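# Move desk cardboard box onto bookcase bottom shelf

## Task

Take the cardboard box from the desk and set it on the bookcase's lowest shelf, upright and resting entirely within the rear half of that shelf; both blue foam blocks must also be on that shelf at the end. The robot must not tip over or finish leaning, and nothing may count as placed if it stays there only because the robot is holding it.

## Robot and tools

Robot: TidyBot++, a wheeled base 0.54 m long, 0.50 m wide and 0.38 m tall on four driven casters, carrying one seven-joint arm with a two-finger gripper. The shoulder sits 0.12 m ahead of the base centre at 0.68 m height. Cameras: base_camera (fixed on the base, looking forward) and wrist_camera (looks along the hand). Segments: upper arm 0.42 m, forearm 0.31 m, hand 0.31 m to the hand point. The arm starts folded, hand down, reaching about 0.08 m beyond the base front with the elbow up to 1.15 m high.

Frames: the base frame has its origin on the floor below the base centre, x ahead, y to the left, z up. hand_pose is reported in it: the point midway between the finger pads, its z axis running out along the fingers and its y axis along the closing direction. The odometry frame is where the base frame was when the scene began; heading there is positive to the left, in -3.142..3.142.

execute_actions: argument actions is a list holding one action (or empty, which just reports state and images). An action may contain base, joints, speeds; all its motions begin together. base holds exactly one relative move, measured from where the base last reported itself: translate_m (metres, + forward, -2..2), strafe_m (metres, + left, -2..2) or rotate_rad (radians, + counter-clockwise from above, -6.3..6.3). joints holds absolute targets keyed by name, radians: joint_1_rad (unlimited, + is clockwise from above, opposite to rotate_rad), joint_2_rad shoulder -2.249..2.249, joint_3_rad (unlimited), joint_4_rad elbow -2.579..2.579, joint_5_rad (unlimited), joint_6_rad wrist -2.099..2.099, joint_7_rad (unlimited; hand down, + is counter-clockwise from above, 1.57 makes fingers open left/right), and gripper_pos 0 (open, about 85 mm gap) to 1 (closed; gap roughly 85 x (1 - gripper_pos) mm). Unlimited joints go the short way, so turn more than half a revolution in steps. speeds optionally caps top speed for that action: translate_m and strafe_m 0.05..0.5 m/s, rotate_rad 0.1..1.57 rad/s (defaults are the maximum). A base move needing over 8.667 s is rejected, and no action runs past 15 s. cameras chooses images: omitted/null/["all"] gives both, [] none. Unknown keys, names or out-of-range numbers reject the whole call. Joints left out of an action may keep driving toward older targets.

Planar arm geometry (joint_1_rad 0, joint_3_rad 3.14, joint_5_rad 0): angles from vertical, forward positive, are upper = joint_2_rad, forearm = joint_2_rad - joint_4_rad, hand = that minus joint_6_rad; reach and height from the shoulder are the sums of length x sin and length x cos. A downward hand reaches only about 0.94 m above the floor, and only near the base.

wait: seconds 0..10; commands nothing, returns state and images. zoom_image: camera (base_camera or wrist_camera) and region [x0, y0, x1, y1] in pixels of that camera's latest full image, top-left origin, no larger than 504 x 504. read_manual: optional section, only "licences"; moves nothing. finished_scene: scene = the current scene's number; ends it permanently once the robot has held the last command, and reports success. Do it only when the box and blocks rest on the shelf unaided.

Result lines: base_odometry (wheel-counted, slip included, drifts a few cm and degrees), base_tilt in degrees (+ forward/right lean, ~1 degree bias), joint_positions, hand_pose (can be 1-2 cm off; trust images), motor_effort in percent with peak in brackets, Motor temperatures per arm joint. base_status and joint_status: done; off_target (stopped short, may still push); contact_stop or time_out (target dropped, holding). A blocked base can still say done far short of the goal. "joint command not followed" with a cause means self-collision checks withheld arm targets (gripper still acts); those joints show not_followed and may retry later. There is no check against hitting the base. on_its_own lists motion not commanded by the call. ARM HIT means a hard hit on base or arm. Gripper at 1 reading done means empty; off_target means an object stopped it. MOTOR HOT appears from 60 °C; at 75 °C an OVER-TEMPERATURE FAULT makes the arm sink, after which unmet keys read limit_stop_at_motor_heat and should be resent.

Accuracy: friction leaves joints slightly off; improve by sending last command plus (wanted minus read). Loads make the arm sag; never command a joint to its current reading while holding something. Tolerances are about ±0.039 rad for joints 1-4, ±0.056 for 5-7, ±0.03 for the gripper.

Avoid: driving while the arm is snagged above about 0.8 m (tipping risk); shoving a raised hand sideways; driving the arm into furniture (torque fault: sensors limited to 104.5 N m for joints 1-4, 51.3 for 5-7, warnings at 56.7 and 29.4; the arm freezes 10 s). Do not drop, slam or hard-push objects, or let anything fall. Objects may occasionally be nudged by outside disturbances; check with cameras before finishing.

Each tool is called after "Emit:" as a command line: name --argument value for each argument, lists and objects as JSON in quotes; but a table of rows of numbers goes row by row, as --pt "numbers of a row", without its own name.

## Session

Emit:
execute_actions --actions '[]'

Scene clock: 0.00 s.
Motor temperatures (°C, as the motors report them): [33 34 30 35 36 33 35]
base_odometry: x=+0.000 y=+0.000 heading=+0.000 (m, m, rad; odometry frame)
base_tilt: forward=+0.2 right=-0.1 (deg)
base_status: not commanded
joint_positions: joint_1_rad=-0.039 joint_2_rad=-0.391 joint_3_rad=+3.198 joint_4_rad=-2.536 joint_5_rad=+0.043 joint_6_rad=-0.883 joint_7_rad=+1.550 gripper_pos=+0.000
joint_status: not commanded
motor_effort: joint_1_rad=+1 joint_2_rad=-1 joint_3_rad=+1 joint_4_rad=+15 joint_5_rad=+0 joint_6_rad=+0 joint_7_rad=+0 (%)
hand_pose: x=+0.2583 y=-0.0089 z=+0.5909 quat_wxyz=(+0.007, +0.998, -0.005, +0.057) (m; base frame)
pictures: base_camera, wrist_camera
Images, in order (width x height): base_camera 644x364, wrist_camera 644x476.

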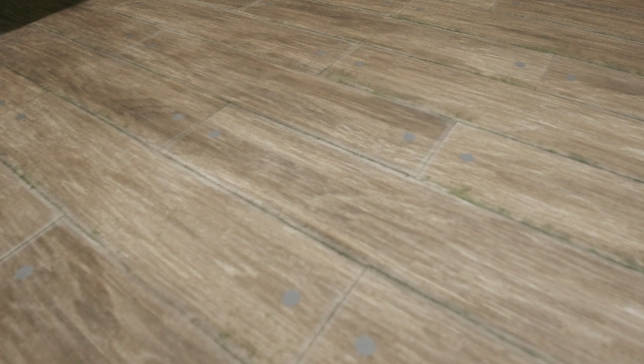

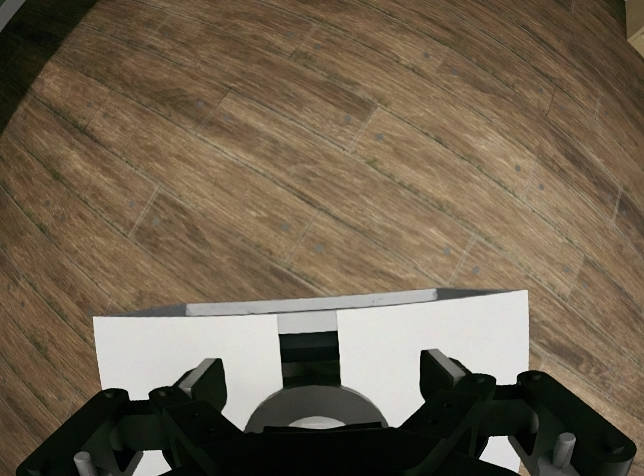

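Emit:
execute_actions --actions '[{"joints":{"joint_1_rad":0.01,"joint_2_rad":-0.9,"joint_3_rad":3.13,"joint_4_rad":-1.6,"joint_5_rad":-0.03,"joint_6_rad":-1.3,"joint_7_rad":1.63}}]' --cameras '["wrist_camera"]'

Emit:
execute_actions --actions '[{"base":{"rotate_rad":1.0}}]'

Scene clock: 2.60 s.
Motor temperatures (°C, as the motors report them): [33 34 30 35 36 33 35]
base_odometry: x=+0.000 y=+0.000 heading=+0.000 (m, m, rad; odometry frame)
base_tilt: forward=+0.2 right=-0.1 (deg)
base_status: not commanded
joint_positions: joint_1_rad=-0.007 joint_2_rad=-0.895 joint_3_rad=+3.150 joint_4_rad=-1.608 joint_5_rad=+0.020 joint_6_rad=-1.278 joint_7_rad=+1.609 gripper_pos=+0.000
joint_status: all done
motor_effort: joint_1_rad=+1(2) joint_2_rad=+11(13) joint_3_rad=+1(1) joint_4_rad=+16(20) joint_5_rad=+0(0) joint_6_rad=+5(6) joint_7_rad=+0(1) (%)
hand_pose: x=+0.2807 y=-0.0066 z=+1.0559 quat_wxyz=(+0.017, +0.839, +0.012, +0.544) (m; base frame)
pictures: wrist_camera
Images, in order (width x height): wrist_camera 644x476.

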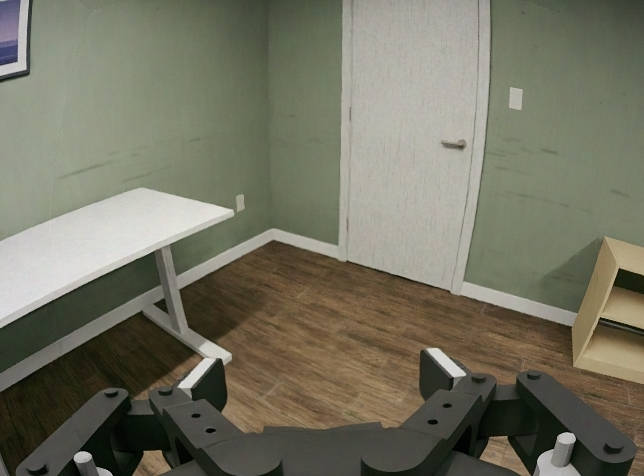

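Scene clock: 4.47 s.
Motor temperatures (°C, as the motors report them): [33 34 30 35 36 33 35]
base_odometry: x=+0.000 y=+0.000 heading=+0.999 (m, m, rad; odometry frame)
base_tilt: forward=+0.1 right=-0.1 (deg)
base_status: done
joint_positions: joint_1_rad=-0.005 joint_2_rad=-0.895 joint_3_rad=+3.147 joint_4_rad=-1.608 joint_5_rad=+0.018 joint_6_rad=-1.278 joint_7_rad=+1.609 gripper_pos=+0.000
joint_status: not commanded
motor_effort: joint_1_rad=+1(2) joint_2_rad=+11(11) joint_3_rad=+1(2) joint_4_rad=+16(16) joint_5_rad=+0(0) joint_6_rad=+5(7) joint_7_rad=+0(0) (%)
hand_pose: x=+0.2806 y=-0.0055 z=+1.0558 quat_wxyz=(+0.017, +0.839, +0.013, +0.544) (m; base frame)
pictures: base_camera, wrist_camera
Images, in order (width x height): base_camera 644x364, wrist_camera 644x476.

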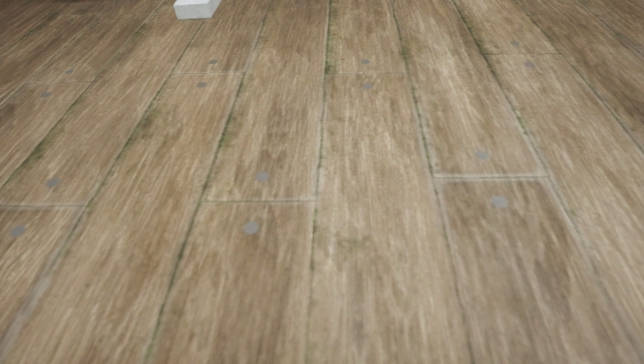

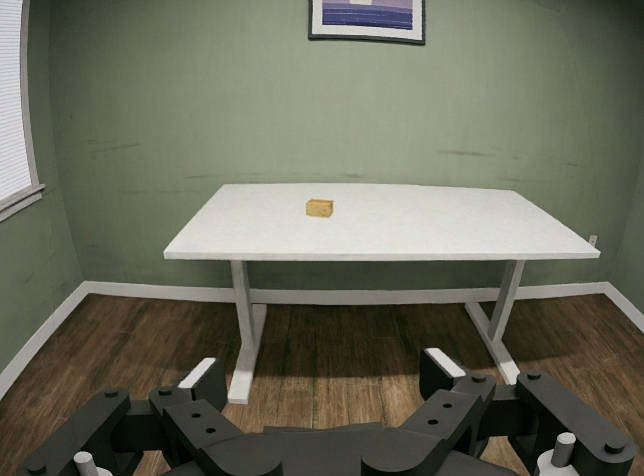

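Emit:
execute_actions --actions '[{"base":{"translate_m":0.3},"joints":{"joint_2_rad":0.5,"joint_4_rad":-0.6,"joint_6_rad":-2.05,"joint_5_rad":-0.05}}]' --cameras '["wrist_camera"]'

Emit:
execute_actions --actions '[{"base":{"translate_m":0.33}}]'

Scene clock: 7.73 s.
Motor temperatures (°C, as the motors report them): [33 34 30 35 36 33 35]
base_odometry: x=+0.162 y=+0.253 heading=+1.000 (m, m, rad; odometry frame)
base_tilt: forward=+0.2 right=-0.1 (deg)
base_status: done
joint_positions: joint_1_rad=-0.005 joint_2_rad=+0.499 joint_3_rad=+3.147 joint_4_rad=-0.615 joint_5_rad=+0.000 joint_6_rad=-2.028 joint_7_rad=+1.609 gripper_pos=+0.000
joint_status: all done
motor_effort: joint_1_rad=+1(1) joint_2_rad=-30(31) joint_3_rad=+0(2) joint_4_rad=+15(17) joint_5_rad=+0(0) joint_6_rad=+0(6) joint_7_rad=+0(0) (%)
hand_pose: x=+0.6025 y=+0.0017 z=+0.8789 quat_wxyz=(+0.002, +1.000, +0.019, +0.000) (m; base frame)
pictures: wrist_camera
Images, in order (width x height): wrist_camera 644x476.

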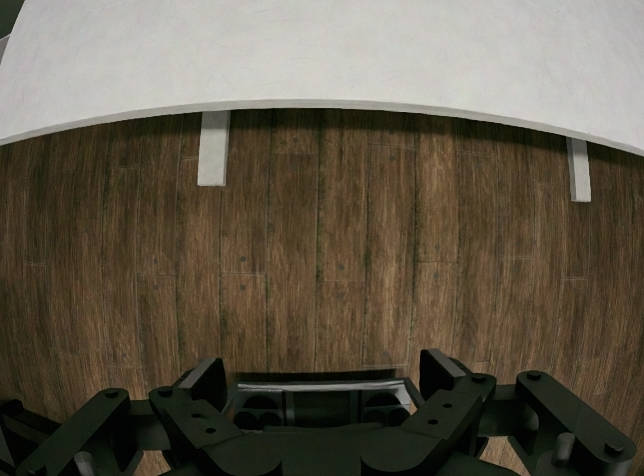

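Scene clock: 9.63 s.
Motor temperatures (°C, as the motors report them): [33 34 30 35 37 33 35]
base_odometry: x=+0.340 y=+0.531 heading=+1.001 (m, m, rad; odometry frame)
base_tilt: forward=+0.2 right=-0.1 (deg)
base_status: done
joint_positions: joint_1_rad=-0.004 joint_2_rad=+0.504 joint_3_rad=+3.147 joint_4_rad=-0.612 joint_5_rad=-0.001 joint_6_rad=-2.031 joint_7_rad=+1.609 gripper_pos=+0.000
joint_status: not commanded
motor_effort: joint_1_rad=+1(0) joint_2_rad=-31(33) joint_3_rad=+0(0) joint_4_rad=+15(16) joint_5_rad=+0(1) joint_6_rad=+0(0) joint_7_rad=+0(0) (%)
hand_pose: x=+0.6030 y=+0.0018 z=+0.8768 quat_wxyz=(+0.001, +1.000, +0.019, -0.003) (m; base frame)
pictures: base_camera, wrist_camera
Images, in order (width x height): base_camera 644x364, wrist_camera 644x476.

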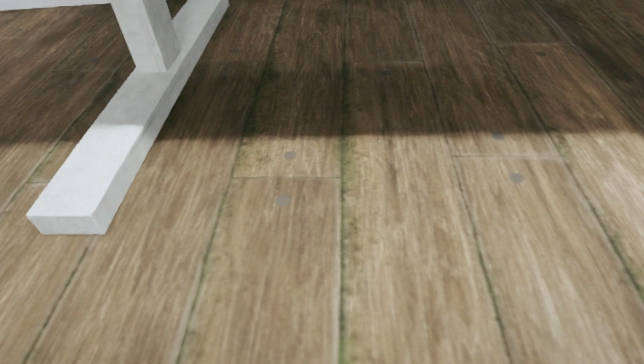

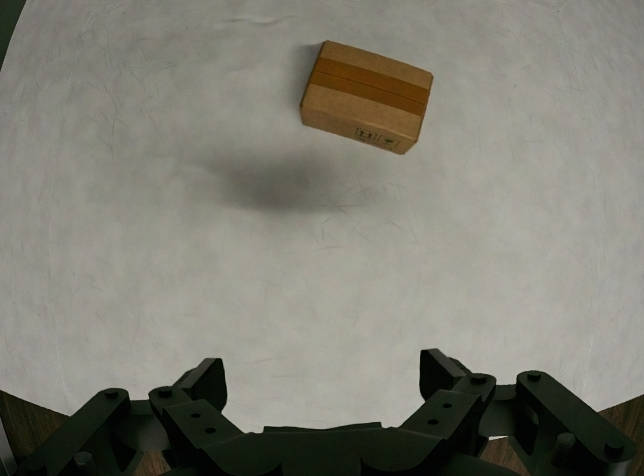

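Emit:
execute_actions --actions '[{"base":{"translate_m":0.11},"joints":{"joint_1_rad":0.075,"joint_2_rad":0.63,"joint_6_rad":-1.87,"joint_7_rad":2.93}}]'

Scene clock: 11.57 s.
Motor temperatures (°C, as the motors report them): [33 34 30 35 37 33 35]
base_odometry: x=+0.400 y=+0.624 heading=+1.002 (m, m, rad; odometry frame)
base_tilt: forward=+0.2 right=-0.1 (deg)
base_status: done
joint_positions: joint_1_rad=+0.061 joint_2_rad=+0.622 joint_3_rad=+3.147 joint_4_rad=-0.611 joint_5_rad=-0.001 joint_6_rad=-1.890 joint_7_rad=+2.930 gripper_pos=+0.000
joint_status: all done
motor_effort: joint_1_rad=+1(3) joint_2_rad=-34(36) joint_3_rad=+0(0) joint_4_rad=+16(17) joint_5_rad=+0(0) joint_6_rad=-1(1) joint_7_rad=+0(0) (%)
hand_pose: x=+0.6658 y=-0.0339 z=+0.8168 quat_wxyz=(+0.007, +0.798, +0.603, +0.007) (m; base frame)
pictures: base_camera, wrist_camera
Images, in order (width x height): base_camera 644x364, wrist_camera 644x476.

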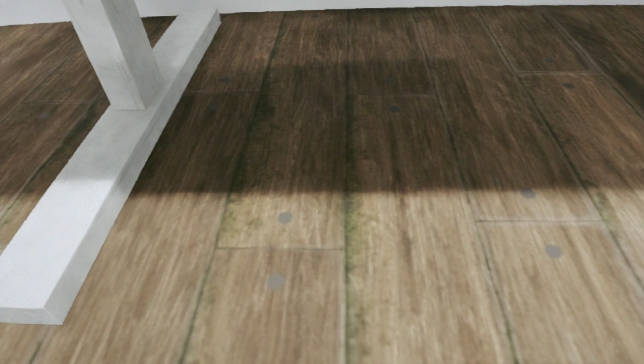

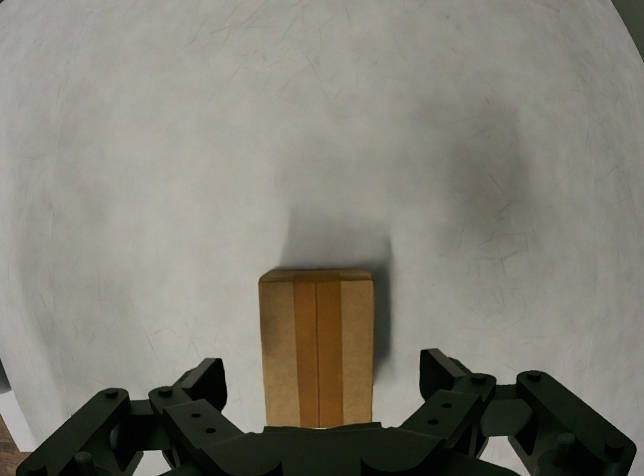

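Emit:
execute_actions --actions '[{"joints":{"joint_2_rad":0.66,"joint_4_rad":-0.73,"joint_6_rad":-1.72}}]' --cameras '["wrist_camera"]'

Scene clock: 12.93 s.
Motor temperatures (°C, as the motors report them): [33 34 30 35 37 33 35]
base_odometry: x=+0.399 y=+0.623 heading=+1.002 (m, m, rad; odometry frame)
base_tilt: forward=+0.2 right=-0.1 (deg)
base_status: not commanded
joint_positions: joint_1_rad=+0.061 joint_2_rad=+0.631 joint_3_rad=+3.147 joint_4_rad=-0.705 joint_5_rad=-0.001 joint_6_rad=-1.743 joint_7_rad=+2.930 gripper_pos=+0.000
joint_status: all done
motor_effort: joint_1_rad=+2(1) joint_2_rad=-28(36) joint_3_rad=+0(0) joint_4_rad=+12(17) joint_5_rad=+0(0) joint_6_rad=+0(5) joint_7_rad=+0(0) (%)
hand_pose: x=+0.6913 y=-0.0355 z=+0.7840 quat_wxyz=(+0.021, +0.798, +0.602, +0.023) (m; base frame)
pictures: wrist_camera
Images, in order (width x height): wrist_camera 644x476.

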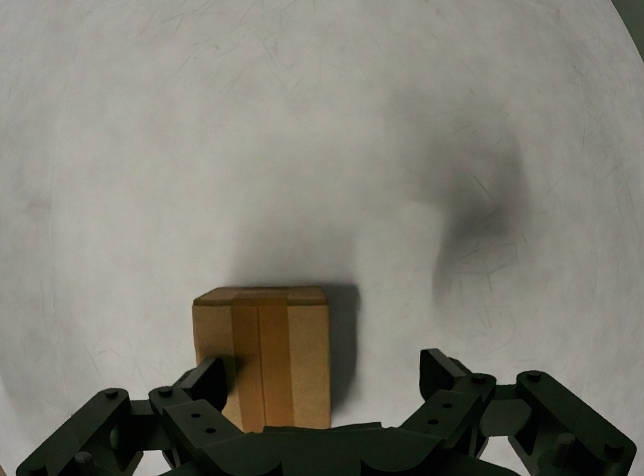

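Emit:
execute_actions --actions '[{"joints":{"joint_2_rad":0.58,"joint_4_rad":-0.69}}]' --cameras '[]'

Emit:
execute_actions --actions '[{"base":{"translate_m":-0.025}}]' --cameras '["wrist_camera"]'

Scene clock: 14.33 s.
Motor temperatures (°C, as the motors report them): [33 34 30 35 37 33 35]
base_odometry: x=+0.399 y=+0.623 heading=+1.002 (m, m, rad; odometry frame)
base_tilt: forward=+0.2 right=-0.1 (deg)
base_status: not commanded
joint_positions: joint_1_rad=+0.061 joint_2_rad=+0.586 joint_3_rad=+3.147 joint_4_rad=-0.700 joint_5_rad=-0.001 joint_6_rad=-1.742 joint_7_rad=+2.930 gripper_pos=+0.000
joint_status: all done
motor_effort: joint_1_rad=+2(2) joint_2_rad=-34(39) joint_3_rad=+0(0) joint_4_rad=+17(18) joint_5_rad=+0(1) joint_6_rad=+0(1) joint_7_rad=+0(0) (%)
hand_pose: x=+0.6876 y=-0.0353 z=+0.8113 quat_wxyz=(+0.038, +0.797, +0.602, +0.042) (m; base frame)
pictures: none
No camera images: the call's "cameras" was empty. Leave "cameras" out to get every camera's image.

Scene clock: 15.10 s.
Motor temperatures (°C, as the motors report them): [33 34 30 35 37 33 35]
base_odometry: x=+0.386 y=+0.602 heading=+1.002 (m, m, rad; odometry frame)
base_tilt: forward=+0.2 right=-0.1 (deg)
base_status: done
joint_positions: joint_1_rad=+0.062 joint_2_rad=+0.577 joint_3_rad=+3.147 joint_4_rad=-0.700 joint_5_rad=-0.002 joint_6_rad=-1.739 joint_7_rad=+2.930 gripper_pos=+0.000
joint_status: not commanded
motor_effort: joint_1_rad=+2(0) joint_2_rad=-34(38) joint_3_rad=+0(1) joint_4_rad=+17(18) joint_5_rad=+0(0) joint_6_rad=+1(1) joint_7_rad=+0(0) (%)
hand_pose: x=+0.6874 y=-0.0356 z=+0.8165 quat_wxyz=(+0.041, +0.797, +0.601, +0.047) (m; base frame)
pictures: wrist_camera
Images, in order (width x height): wrist_camera 644x476.

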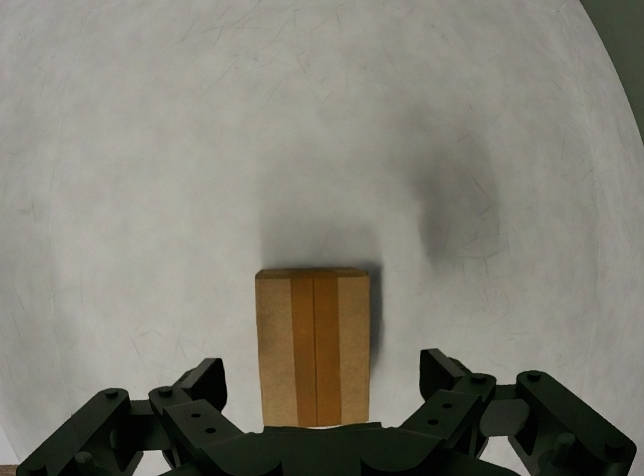

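Emit:
execute_actions --actions '[{"base":{"translate_m":-0.01},"joints":{"joint_2_rad":0.625}}]' --cameras '["wrist_camera"]'

Emit:
execute_actions --actions '[{"joints":{"joint_2_rad":0.69}}]' --cameras '["wrist_camera"]'

Scene clock: 16.33 s.
Motor temperatures (°C, as the motors report them): [33 34 30 35 37 33 35]
base_odometry: x=+0.380 y=+0.594 heading=+1.001 (m, m, rad; odometry frame)
base_tilt: forward=+0.2 right=-0.1 (deg)
base_status: done
joint_positions: joint_1_rad=+0.062 joint_2_rad=+0.618 joint_3_rad=+3.147 joint_4_rad=-0.699 joint_5_rad=-0.002 joint_6_rad=-1.739 joint_7_rad=+2.930 gripper_pos=+0.000
joint_status: all done
motor_effort: joint_1_rad=+2(1) joint_2_rad=-35(36) joint_3_rad=+0(0) joint_4_rad=+17(17) joint_5_rad=+0(0) joint_6_rad=+0(1) joint_7_rad=+0(0) (%)
hand_pose: x=+0.6926 y=-0.0360 z=+0.7934 quat_wxyz=(+0.028, +0.798, +0.602, +0.032) (m; base frame)
pictures: wrist_camera
Images, in order (width x height): wrist_camera 644x476.

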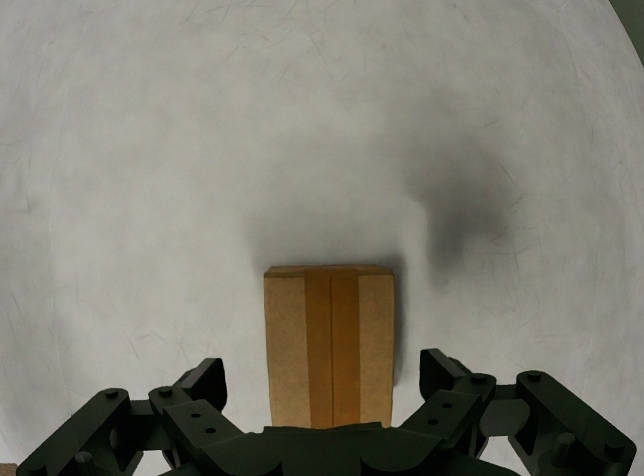

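Scene clock: 17.27 s.
Motor temperatures (°C, as the motors report them): [33 34 30 35 37 33 35]
base_odometry: x=+0.380 y=+0.594 heading=+1.001 (m, m, rad; odometry frame)
base_tilt: forward=+0.2 right=-0.1 (deg)
base_status: not commanded
joint_positions: joint_1_rad=+0.062 joint_2_rad=+0.691 joint_3_rad=+3.147 joint_4_rad=-0.698 joint_5_rad=-0.002 joint_6_rad=-1.739 joint_7_rad=+2.930 gripper_pos=+0.000
joint_status: all done
motor_effort: joint_1_rad=+2(1) joint_2_rad=-37(40) joint_3_rad=+0(0) joint_4_rad=+16(17) joint_5_rad=+0(0) joint_6_rad=-1(1) joint_7_rad=+0(0) (%)
hand_pose: x=+0.6995 y=-0.0364 z=+0.7518 quat_wxyz=(+0.005, +0.798, +0.602, +0.005) (m; base frame)
pictures: wrist_camera
Images, in order (width x height): wrist_camera 644x476.

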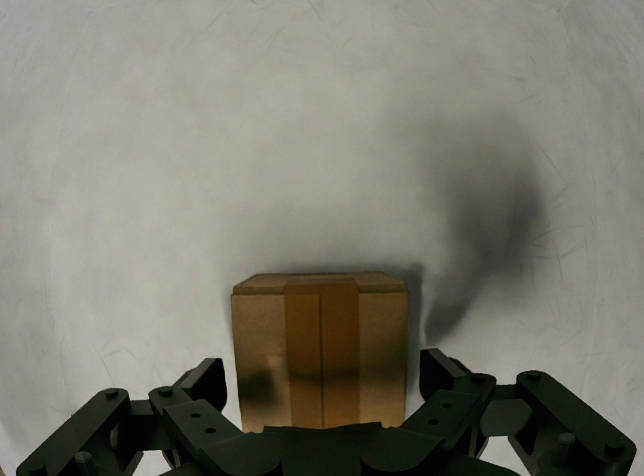

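Emit:
execute_actions --actions '[{"joints":{"gripper_pos":1}}]' --cameras '[]'

Emit:
execute_actions --actions '[{"joints":{"joint_2_rad":0.63}}]' --cameras '[]'

Emit:
execute_actions --actions '[{"base":{"translate_m":-0.15},"joints":{"joint_7_rad":1.6,"joint_1_rad":-0.015}}]' --cameras '[]'

Emit:
execute_actions --actions '[{"joints":{"joint_2_rad":0.695}}]' --cameras '["wrist_camera"]'

Scene clock: 19.10 s.
Motor temperatures (°C, as the motors report them): [33 34 30 35 37 33 35]
base_odometry: x=+0.380 y=+0.594 heading=+1.001 (m, m, rad; odometry frame)
base_tilt: forward=+0.2 right=-0.1 (deg)
base_status: not commanded
joint_positions: joint_1_rad=+0.062 joint_2_rad=+0.690 joint_3_rad=+3.147 joint_4_rad=-0.697 joint_5_rad=-0.002 joint_6_rad=-1.739 joint_7_rad=+2.930 gripper_pos=+0.347
joint_status: gripper_pos off_target (ended at +0.347, target +1.000)
motor_effort: joint_1_rad=+1(1) joint_2_rad=-37(38) joint_3_rad=+0(0) joint_4_rad=+17(17) joint_5_rad=+0(0) joint_6_rad=-1(0) joint_7_rad=+0(0) (%)
hand_pose: x=+0.6998 y=-0.0364 z=+0.7525 quat_wxyz=(+0.006, +0.798, +0.602, +0.005) (m; base frame)
pictures: none
No camera images: the call's "cameras" was empty. Leave "cameras" out to get every camera's image.

Scene clock: 20.03 s.
Motor temperatures (°C, as the motors report them): [33 34 30 35 37 33 35]
base_odometry: x=+0.380 y=+0.594 heading=+1.001 (m, m, rad; odometry frame)
base_tilt: forward=+0.2 right=-0.1 (deg)
base_status: not commanded
joint_positions: joint_1_rad=+0.062 joint_2_rad=+0.638 joint_3_rad=+3.147 joint_4_rad=-0.697 joint_5_rad=-0.002 joint_6_rad=-1.739 joint_7_rad=+2.930 gripper_pos=+0.347
joint_status: all done
motor_effort: joint_1_rad=+1(1) joint_2_rad=-36(39) joint_3_rad=+0(0) joint_4_rad=+17(18) joint_5_rad=+0(0) joint_6_rad=+0(1) joint_7_rad=+0(0) (%)
hand_pose: x=+0.6953 y=-0.0361 z=+0.7827 quat_wxyz=(+0.023, +0.798, +0.602, +0.025) (m; base frame)
pictures: none
No camera images: the call's "cameras" was empty. Leave "cameras" out to get every camera's image.

Scene clock: 21.60 s.
Motor temperatures (°C, as the motors report them): [33 34 30 35 37 33 35]
base_odometry: x=+0.299 y=+0.467 heading=+1.002 (m, m, rad; odometry frame)
base_tilt: forward=+0.2 right=-0.1 (deg)
base_status: done
joint_positions: joint_1_rad=-0.003 joint_2_rad=+0.634 joint_3_rad=+3.147 joint_4_rad=-0.697 joint_5_rad=-0.003 joint_6_rad=-1.737 joint_7_rad=+1.600 gripper_pos=+0.347
joint_status: all done
motor_effort: joint_1_rad=+2(1) joint_2_rad=-37(40) joint_3_rad=+0(0) joint_4_rad=+18(18) joint_5_rad=+0(1) joint_6_rad=+0(1) joint_7_rad=+0(1) (%)
hand_pose: x=+0.6965 y=+0.0017 z=+0.7850 quat_wxyz=(+0.001, +0.999, +0.014, +0.037) (m; base frame)
pictures: none
No camera images: the call's "cameras" was empty. Leave "cameras" out to get every camera's image.

Scene clock: 22.70 s.
Motor temperatures (°C, as the motors report them): [33 34 30 35 37 33 35]
base_odometry: x=+0.299 y=+0.467 heading=+1.002 (m, m, rad; odometry frame)
base_tilt: forward=+0.2 right=-0.1 (deg)
base_status: not commanded
joint_positions: joint_1_rad=-0.003 joint_2_rad=+0.691 joint_3_rad=+3.147 joint_4_rad=-0.694 joint_5_rad=-0.003 joint_6_rad=-1.737 joint_7_rad=+1.600 gripper_pos=+0.347
joint_status: all done
motor_effort: joint_1_rad=+2(1) joint_2_rad=-35(39) joint_3_rad=+0(0) joint_4_rad=+16(18) joint_5_rad=+0(0) joint_6_rad=+0(1) joint_7_rad=+0(0) (%)
hand_pose: x=+0.7022 y=+0.0017 z=+0.7527 quat_wxyz=(+0.001, +1.000, +0.015, +0.010) (m; base frame)
pictures: wrist_camera
Images, in order (width x height): wrist_camera 644x476.

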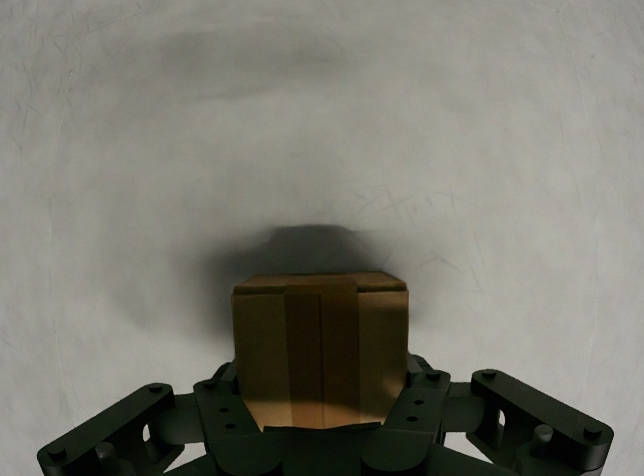

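Emit:
execute_actions --actions '[{"joints":{"gripper_pos":0}}]' --cameras '[]'

Emit:
execute_actions --actions '[{"joints":{"joint_2_rad":0.0,"joint_6_rad":-1.2}}]' --cameras '[]'

Emit:
execute_actions --actions '[{"base":{"translate_m":-0.09},"joints":{"joint_4_rad":-2.04,"joint_6_rad":0.08,"joint_2_rad":0.06}}]' --cameras '[]'

Emit:
execute_actions --actions '[{"joints":{"joint_2_rad":0.135}}]' --cameras '["wrist_camera"]'

Scene clock: 24.50 s.
Motor temperatures (°C, as the motors report them): [33 34 30 35 37 33 35]
base_odometry: x=+0.299 y=+0.467 heading=+1.002 (m, m, rad; odometry frame)
base_tilt: forward=+0.2 right=-0.1 (deg)
base_status: not commanded
joint_positions: joint_1_rad=-0.003 joint_2_rad=+0.691 joint_3_rad=+3.147 joint_4_rad=-0.694 joint_5_rad=-0.003 joint_6_rad=-1.737 joint_7_rad=+1.600 gripper_pos=+0.000
joint_status: all done
motor_effort: joint_1_rad=+1(1) joint_2_rad=-37(38) joint_3_rad=+0(0) joint_4_rad=+17(17) joint_5_rad=+0(0) joint_6_rad=-1(0) joint_7_rad=+0(0) (%)
hand_pose: x=+0.7023 y=+0.0017 z=+0.7528 quat_wxyz=(+0.001, +1.000, +0.015, +0.010) (m; base frame)
pictures: none
No camera images: the call's "cameras" was empty. Leave "cameras" out to get every camera's image.

Scene clock: 26.63 s.
Motor temperatures (°C, as the motors report them): [33 34 30 35 37 33 35]
base_odometry: x=+0.299 y=+0.467 heading=+1.002 (m, m, rad; odometry frame)
base_tilt: forward=+0.2 right=-0.1 (deg)
base_status: not commanded
joint_positions: joint_1_rad=-0.003 joint_2_rad=-0.004 joint_3_rad=+3.147 joint_4_rad=-0.690 joint_5_rad=-0.003 joint_6_rad=-1.220 joint_7_rad=+1.600 gripper_pos=+0.000
joint_status: all done
motor_effort: joint_1_rad=+2(2) joint_2_rad=-15(39) joint_3_rad=+1(0) joint_4_rad=+16(19) joint_5_rad=+0(0) joint_6_rad=+7(6) joint_7_rad=+0(0) (%)
hand_pose: x=+0.6106 y=+0.0010 z=+1.2433 quat_wxyz=(+0.008, +0.815, +0.011, +0.579) (m; base frame)
pictures: none
No camera images: the call's "cameras" was empty. Leave "cameras" out to get every camera's image.

Scene clock: 29.23 s.
Motor temperatures (°C, as the motors report them): [33 34 30 35 37 33 35]
base_odometry: x=+0.251 y=+0.391 heading=+1.003 (m, m, rad; odometry frame)
base_tilt: forward=+0.2 right=-0.1 (deg)
base_status: done
joint_positions: joint_1_rad=-0.003 joint_2_rad=+0.049 joint_3_rad=+3.147 joint_4_rad=-2.030 joint_5_rad=-0.003 joint_6_rad=+0.058 joint_7_rad=+1.600 gripper_pos=+0.000
joint_status: all done
motor_effort: joint_1_rad=+2(1) joint_2_rad=-20(24) joint_3_rad=+1(0) joint_4_rad=+20(24) joint_5_rad=+0(0) joint_6_rad=+6(7) joint_7_rad=+0(0) (%)
hand_pose: x=+0.6945 y=+0.0000 z=+0.8139 quat_wxyz=(+0.008, +0.847, +0.010, +0.532) (m; base frame)
pictures: none
No camera images: the call's "cameras" was empty. Leave "cameras" out to get every camera's image.

Scene clock: 30.13 s.
Motor temperatures (°C, as the motors report them): [33 34 30 35 37 33 35]
base_odometry: x=+0.251 y=+0.391 heading=+1.003 (m, m, rad; odometry frame)
base_tilt: forward=+0.2 right=-0.1 (deg)
base_status: not commanded
joint_positions: joint_1_rad=-0.003 joint_2_rad=+0.133 joint_3_rad=+3.147 joint_4_rad=-2.032 joint_5_rad=-0.003 joint_6_rad=+0.060 joint_7_rad=+1.600 gripper_pos=+0.000
joint_status: all done
motor_effort: joint_1_rad=+2(1) joint_2_rad=-21(24) joint_3_rad=+1(0) joint_4_rad=+18(20) joint_5_rad=+0(0) joint_6_rad=+5(6) joint_7_rad=+0(0) (%)
hand_pose: x=+0.7033 y=+0.0000 z=+0.7644 quat_wxyz=(+0.008, +0.869, +0.011, +0.495) (m; base frame)
pictures: wrist_camera
Images, in order (width x height): wrist_camera 644x476.

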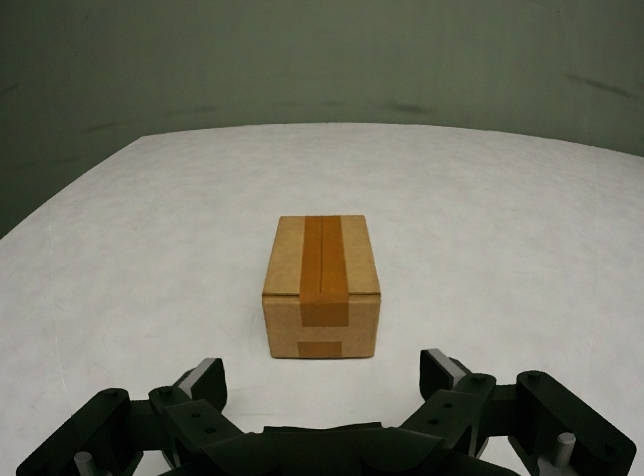

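Emit:
execute_actions --actions '[{"base":{"translate_m":0.072},"speeds":{"translate_m":0.1},"joints":{"joint_2_rad":0.15}}]' --cameras '["wrist_camera"]'

Emit:
execute_actions --actions '[{"joints":{"gripper_pos":1}}]' --cameras '[]'

Emit:
execute_actions --actions '[{"joints":{"joint_2_rad":0.0}}]' --cameras '["wrist_camera"]'

Scene clock: 31.73 s.
Motor temperatures (°C, as the motors report them): [33 34 30 35 37 33 35]
base_odometry: x=+0.290 y=+0.452 heading=+1.002 (m, m, rad; odometry frame)
base_tilt: forward=+0.2 right=-0.1 (deg)
base_status: done
joint_positions: joint_1_rad=-0.003 joint_2_rad=+0.143 joint_3_rad=+3.147 joint_4_rad=-2.032 joint_5_rad=-0.003 joint_6_rad=+0.060 joint_7_rad=+1.600 gripper_pos=+0.000
joint_status: all done
motor_effort: joint_1_rad=+2(0) joint_2_rad=-22(23) joint_3_rad=+1(0) joint_4_rad=+19(20) joint_5_rad=+0(0) joint_6_rad=+6(7) joint_7_rad=+0(0) (%)
hand_pose: x=+0.7039 y=+0.0002 z=+0.7581 quat_wxyz=(+0.007, +0.871, +0.011, +0.491) (m; base frame)
pictures: wrist_camera
Images, in order (width x height): wrist_camera 644x476.

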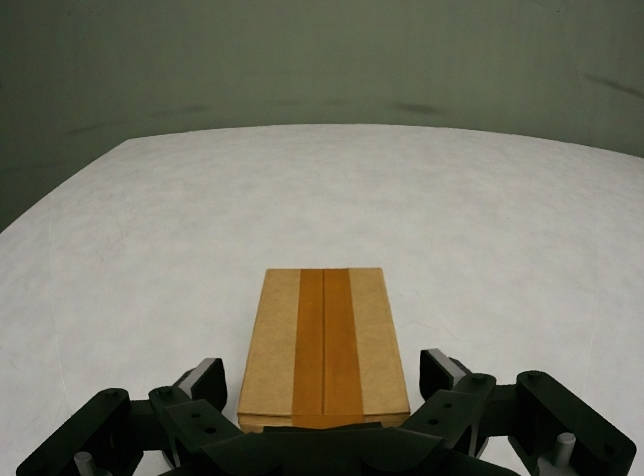

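Scene clock: 32.83 s.
Motor temperatures (°C, as the motors report them): [33 34 30 35 37 33 35]
base_odometry: x=+0.290 y=+0.452 heading=+1.002 (m, m, rad; odometry frame)
base_tilt: forward=+0.2 right=-0.1 (deg)
base_status: not commanded
joint_positions: joint_1_rad=-0.003 joint_2_rad=+0.143 joint_3_rad=+3.147 joint_4_rad=-2.032 joint_5_rad=-0.003 joint_6_rad=+0.062 joint_7_rad=+1.600 gripper_pos=+0.348
joint_status: gripper_pos off_target (ended at +0.348, target +1.000)
motor_effort: joint_1_rad=+1(1) joint_2_rad=-22(22) joint_3_rad=+1(0) joint_4_rad=+18(19) joint_5_rad=+0(1) joint_6_rad=+5(6) joint_7_rad=+0(0) (%)
hand_pose: x=+0.7042 y=+0.0002 z=+0.7585 quat_wxyz=(+0.007, +0.871, +0.011, +0.491) (m; base frame)
pictures: none
No camera images: the call's "cameras" was empty. Leave "cameras" out to get every camera's image.

Scene clock: 33.90 s.
Motor temperatures (°C, as the motors report them): [33 34 30 35 37 33 35]
base_odometry: x=+0.290 y=+0.452 heading=+1.002 (m, m, rad; odometry frame)
base_tilt: forward=+0.2 right=-0.1 (deg)
base_status: not commanded
joint_positions: joint_1_rad=-0.003 joint_2_rad=+0.002 joint_3_rad=+3.147 joint_4_rad=-2.037 joint_5_rad=-0.003 joint_6_rad=+0.062 joint_7_rad=+1.600 gripper_pos=+0.348
joint_status: all done
motor_effort: joint_1_rad=+2(1) joint_2_rad=-20(25) joint_3_rad=+1(0) joint_4_rad=+21(21) joint_5_rad=+0(0) joint_6_rad=+7(7) joint_7_rad=+0(0) (%)
hand_pose: x=+0.6864 y=+0.0001 z=+0.8372 quat_wxyz=(+0.008, +0.835, +0.010, +0.549) (m; base frame)
pictures: wrist_camera
Images, in order (width x height): wrist_camera 644x476.

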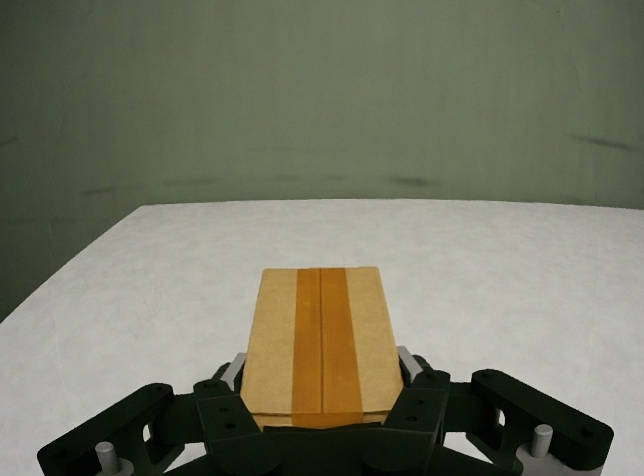

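Emit:
execute_actions --actions '[{"base":{"translate_m":-0.5}}]' --cameras '[]'

Emit:
execute_actions --actions '[{"base":{"rotate_rad":-2.3},"speeds":{"rotate_rad":1.2}}]'

Scene clock: 36.47 s.
Motor temperatures (°C, as the motors report them): [33 34 30 35 37 33 35]
base_odometry: x=+0.021 y=+0.030 heading=+1.003 (m, m, rad; odometry frame)
base_tilt: forward=+0.2 right=-0.1 (deg)
base_status: done
joint_positions: joint_1_rad=-0.003 joint_2_rad=+0.000 joint_3_rad=+3.146 joint_4_rad=-2.039 joint_5_rad=-0.003 joint_6_rad=+0.062 joint_7_rad=+1.600 gripper_pos=+0.348
joint_status: not commanded
motor_effort: joint_1_rad=+1(3) joint_2_rad=-20(22) joint_3_rad=+0(2) joint_4_rad=+21(22) joint_5_rad=+0(0) joint_6_rad=+7(7) joint_7_rad=+0(0) (%)
hand_pose: x=+0.6855 y=+0.0003 z=+0.8375 quat_wxyz=(+0.008, +0.835, +0.010, +0.550) (m; base frame)
pictures: none
No camera images: the call's "cameras" was empty. Leave "cameras" out to get every camera's image.

Scene clock: 39.43 s.
Motor temperatures (°C, as the motors report them): [33 34 30 35 37 33 35]
base_odometry: x=+0.021 y=+0.030 heading=-1.296 (m, m, rad; odometry frame)
base_tilt: forward=+0.2 right=-0.1 (deg)
base_status: done
joint_positions: joint_1_rad=-0.011 joint_2_rad=+0.000 joint_3_rad=+3.138 joint_4_rad=-2.039 joint_5_rad=-0.003 joint_6_rad=+0.062 joint_7_rad=+1.600 gripper_pos=+0.348
joint_status: not commanded
motor_effort: joint_1_rad=+1(1) joint_2_rad=-19(21) joint_3_rad=+1(2) joint_4_rad=+21(21) joint_5_rad=+0(0) joint_6_rad=+7(6) joint_7_rad=+0(0) (%)
hand_pose: x=+0.6853 y=+0.0096 z=+0.8375 quat_wxyz=(+0.003, +0.835, +0.017, +0.550) (m; base frame)
pictures: base_camera, wrist_camera
Images, in order (width x height): base_camera 644x364, wrist_camera 644x476.

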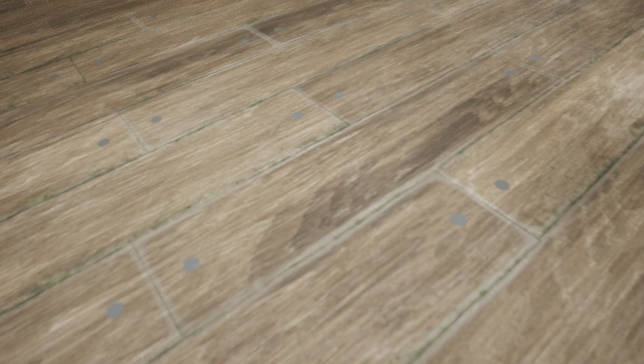

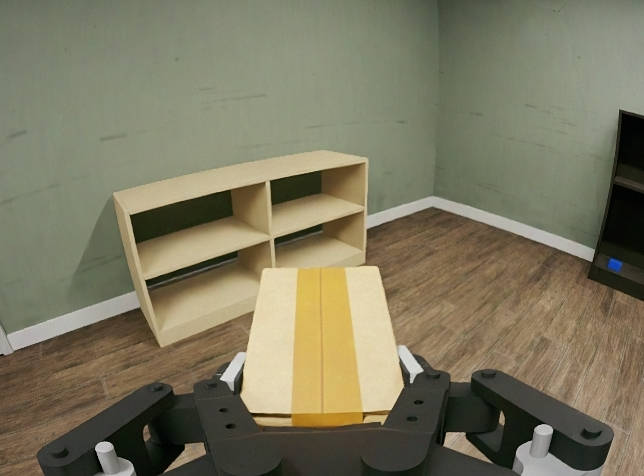

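Emit:
execute_actions --actions '[{"base":{"rotate_rad":-0.88},"speeds":{"rotate_rad":1.2},"joints":{"joint_1_rad":0.01,"joint_2_rad":0.5,"joint_4_rad":-1.7,"joint_6_rad":0.4}}]'

Emit:
execute_actions --actions '[{"base":{"translate_m":0.4},"joints":{"joint_2_rad":1.5,"joint_4_rad":-1.25,"joint_6_rad":0.65}}]'

Scene clock: 41.83 s.
Motor temperatures (°C, as the motors report them): [33 34 30 35 37 33 35]
base_odometry: x=+0.021 y=+0.030 heading=-2.176 (m, m, rad; odometry frame)
base_tilt: forward=+0.2 right=-0.1 (deg)
base_status: done
joint_positions: joint_1_rad=+0.016 joint_2_rad=+0.506 joint_3_rad=+3.135 joint_4_rad=-1.721 joint_5_rad=-0.003 joint_6_rad=+0.373 joint_7_rad=+1.600 gripper_pos=+0.348
joint_status: all done
motor_effort: joint_1_rad=+1(3) joint_2_rad=-34(37) joint_3_rad=+0(3) joint_4_rad=+20(21) joint_5_rad=+0(1) joint_6_rad=+7(8) joint_7_rad=+0(0) (%)
hand_pose: x=+0.8710 y=-0.0065 z=+0.7711 quat_wxyz=(+0.010, +0.800, +0.005, +0.600) (m; base frame)
pictures: base_camera, wrist_camera
Images, in order (width x height): base_camera 644x364, wrist_camera 644x476.

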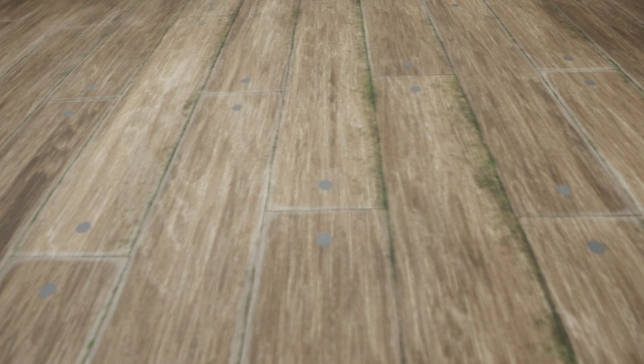

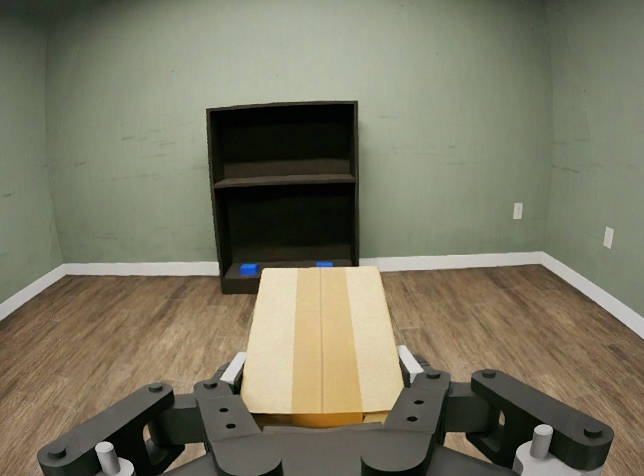

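Scene clock: 44.13 s.
Motor temperatures (°C, as the motors report them): [33 34 30 35 37 33 35]
base_odometry: x=-0.207 y=-0.299 heading=-2.177 (m, m, rad; odometry frame)
base_tilt: forward=+0.2 right=-0.1 (deg)
base_status: done
joint_positions: joint_1_rad=+0.016 joint_2_rad=+1.500 joint_3_rad=+3.135 joint_4_rad=-1.268 joint_5_rad=-0.003 joint_6_rad=+0.623 joint_7_rad=+1.600 gripper_pos=+0.348
joint_status: all done
motor_effort: joint_1_rad=+1(3) joint_2_rad=-44(48) joint_3_rad=+0(0) joint_4_rad=+11(20) joint_5_rad=+0(0) joint_6_rad=+6(7) joint_7_rad=+0(0) (%)
hand_pose: x=+0.9149 y=-0.0083 z=+0.2501 quat_wxyz=(+0.008, +0.878, +0.003, +0.478) (m; base frame)
pictures: base_camera, wrist_camera
Images, in order (width x height): base_camera 644x364, wrist_camera 644x476.

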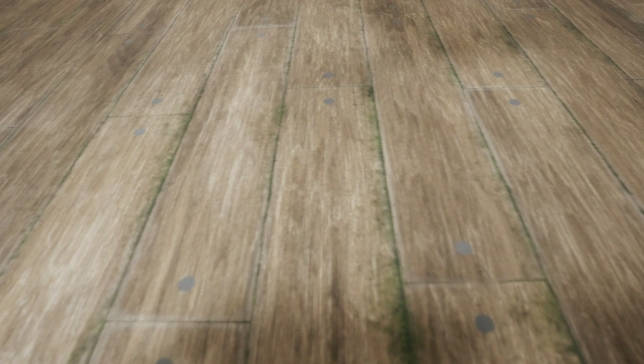

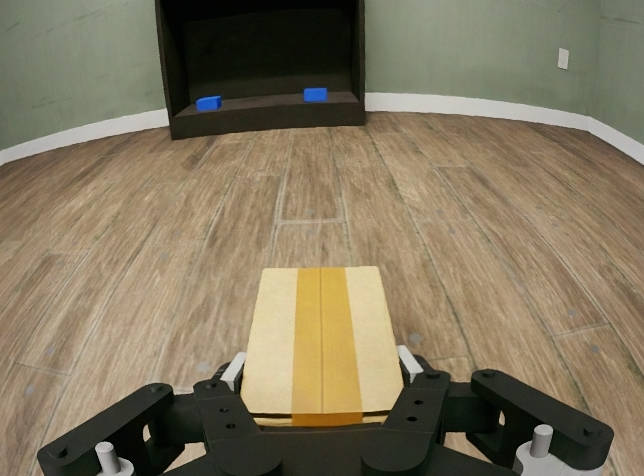

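Emit:
execute_actions --actions '[{"base":{"strafe_m":0.2},"joints":{"joint_2_rad":1.77,"joint_4_rad":-0.75,"joint_6_rad":0.41,"joint_1_rad":-0.01}}]' --cameras '[]'

Emit:
execute_actions --actions '[{"base":{"translate_m":0.85}}]'

Scene clock: 46.47 s.
Motor temperatures (°C, as the motors report them): [33 35 30 35 37 33 35]
base_odometry: x=-0.042 y=-0.413 heading=-2.177 (m, m, rad; odometry frame)
base_tilt: forward=+0.2 right=-0.1 (deg)
base_status: done
joint_positions: joint_1_rad=-0.016 joint_2_rad=+1.772 joint_3_rad=+3.135 joint_4_rad=-0.770 joint_5_rad=-0.004 joint_6_rad=+0.425 joint_7_rad=+1.600 gripper_pos=+0.348
joint_status: all done
motor_effort: joint_1_rad=+2(6) joint_2_rad=-47(48) joint_3_rad=+0(2) joint_4_rad=+15(15) joint_5_rad=+0(1) joint_6_rad=+6(6) joint_7_rad=+0(0) (%)
hand_pose: x=+0.9745 y=+0.0163 z=+0.1764 quat_wxyz=(+0.001, +0.871, +0.016, +0.490) (m; base frame)
pictures: none
No camera images: the call's "cameras" was empty. Leave "cameras" out to get every camera's image.

Scene clock: 49.50 s.
Motor temperatures (°C, as the motors report them): [33 35 30 35 37 33 35]
base_odometry: x=-0.526 y=-1.112 heading=-2.176 (m, m, rad; odometry frame)
base_tilt: forward=+0.2 right=-0.1 (deg)
base_status: done
joint_positions: joint_1_rad=-0.015 joint_2_rad=+1.774 joint_3_rad=+3.135 joint_4_rad=-0.762 joint_5_rad=-0.004 joint_6_rad=+0.425 joint_7_rad=+1.600 gripper_pos=+0.348
joint_status: not commanded
motor_effort: joint_1_rad=+1(1) joint_2_rad=-48(50) joint_3_rad=+0(1) joint_4_rad=+15(16) joint_5_rad=+0(1) joint_6_rad=+6(7) joint_7_rad=+0(0) (%)
hand_pose: x=+0.9769 y=+0.0163 z=+0.1785 quat_wxyz=(+0.001, +0.870, +0.015, +0.493) (m; base frame)
pictures: base_camera, wrist_camera
Images, in order (width x height): base_camera 644x364, wrist_camera 644x476.

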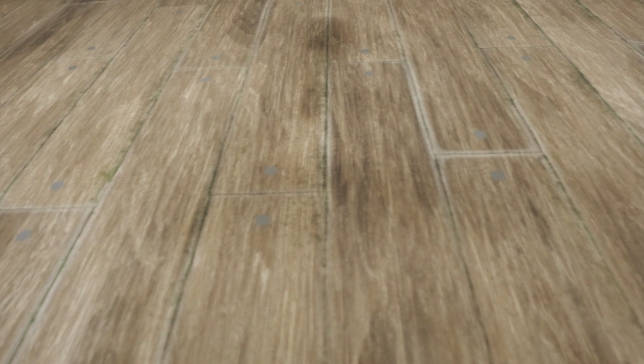

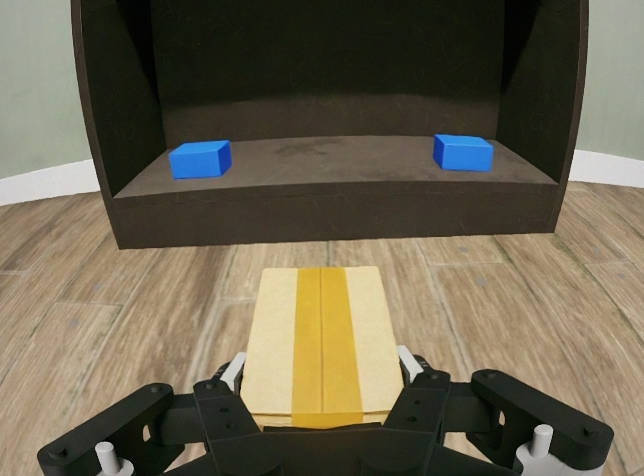

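Emit:
execute_actions --actions '[{"base":{"translate_m":0.52},"speeds":{"translate_m":0.3}}]'

Scene clock: 52.33 s.
Motor temperatures (°C, as the motors report them): [33 35 30 35 37 33 35]
base_odometry: x=-0.822 y=-1.540 heading=-2.176 (m, m, rad; odometry frame)
base_tilt: forward=+0.2 right=-0.1 (deg)
base_status: done
joint_positions: joint_1_rad=-0.015 joint_2_rad=+1.775 joint_3_rad=+3.135 joint_4_rad=-0.761 joint_5_rad=-0.004 joint_6_rad=+0.425 joint_7_rad=+1.600 gripper_pos=+0.348
joint_status: not commanded
motor_effort: joint_1_rad=+1(5) joint_2_rad=-48(48) joint_3_rad=+0(1) joint_4_rad=+15(16) joint_5_rad=+0(1) joint_6_rad=+7(7) joint_7_rad=+0(0) (%)
hand_pose: x=+0.9770 y=+0.0161 z=+0.1783 quat_wxyz=(+0.001, +0.870, +0.015, +0.493) (m; base frame)
pictures: base_camera, wrist_camera
Images, in order (width x height): base_camera 644x364, wrist_camera 644x476.

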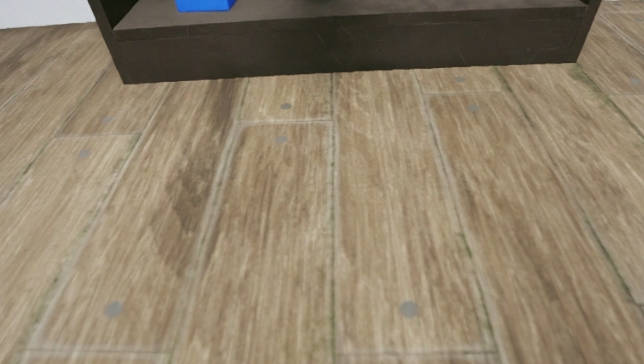

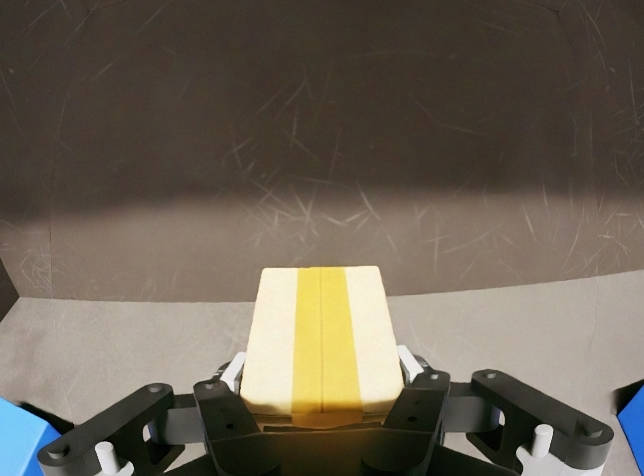

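Emit:
execute_actions --actions '[{"base":{"translate_m":0.07},"speeds":{"translate_m":0.1},"joints":{"joint_2_rad":1.83,"joint_6_rad":0.51}}]'

Emit:
execute_actions --actions '[{"joints":{"joint_2_rad":1.86}}]' --cameras '["wrist_camera"]'

Scene clock: 53.83 s.
Motor temperatures (°C, as the motors report them): [33 35 30 35 37 33 35]
base_odometry: x=-0.861 y=-1.598 heading=-2.176 (m, m, rad; odometry frame)
base_tilt: forward=+0.2 right=-0.1 (deg)
base_status: done
joint_positions: joint_1_rad=-0.015 joint_2_rad=+1.834 joint_3_rad=+3.135 joint_4_rad=-0.758 joint_5_rad=-0.004 joint_6_rad=+0.487 joint_7_rad=+1.600 gripper_pos=+0.348
joint_status: all done
motor_effort: joint_1_rad=+1(5) joint_2_rad=-46(49) joint_3_rad=+0(1) joint_4_rad=+14(16) joint_5_rad=+0(0) joint_6_rad=+7(7) joint_7_rad=+0(0) (%)
hand_pose: x=+0.9572 y=+0.0155 z=+0.1458 quat_wxyz=(+0.001, +0.869, +0.015, +0.495) (m; base frame)
pictures: base_camera, wrist_camera
Images, in order (width x height): base_camera 644x364, wrist_camera 644x476.

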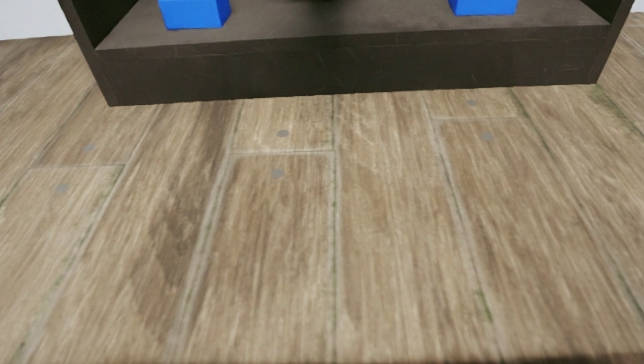

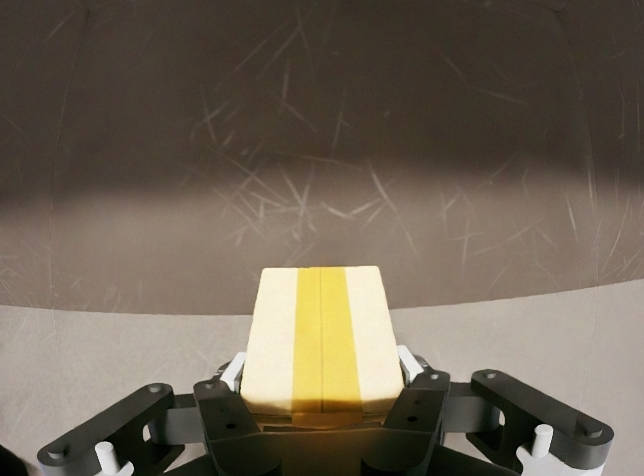

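Scene clock: 54.47 s.
Motor temperatures (°C, as the motors report them): [33 35 30 35 37 33 35]
base_odometry: x=-0.861 y=-1.598 heading=-2.176 (m, m, rad; odometry frame)
base_tilt: forward=+0.2 right=-0.1 (deg)
base_status: not commanded
joint_positions: joint_1_rad=-0.015 joint_2_rad=+1.842 joint_3_rad=+3.135 joint_4_rad=-0.756 joint_5_rad=-0.004 joint_6_rad=+0.493 joint_7_rad=+1.600 gripper_pos=+0.348
joint_status: all done
motor_effort: joint_1_rad=+1(2) joint_2_rad=-43(47) joint_3_rad=+0(1) joint_4_rad=+13(14) joint_5_rad=+0(1) joint_6_rad=+6(6) joint_7_rad=+0(0) (%)
hand_pose: x=+0.9552 y=+0.0154 z=+0.1422 quat_wxyz=(+0.001, +0.868, +0.015, +0.496) (m; base frame)
pictures: wrist_camera
Images, in order (width x height): wrist_camera 644x476.

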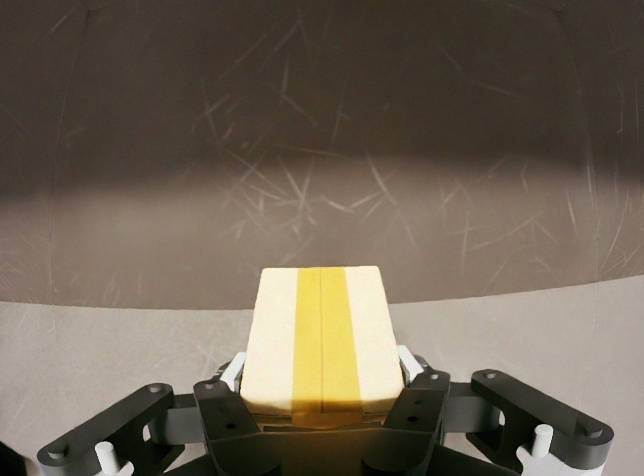

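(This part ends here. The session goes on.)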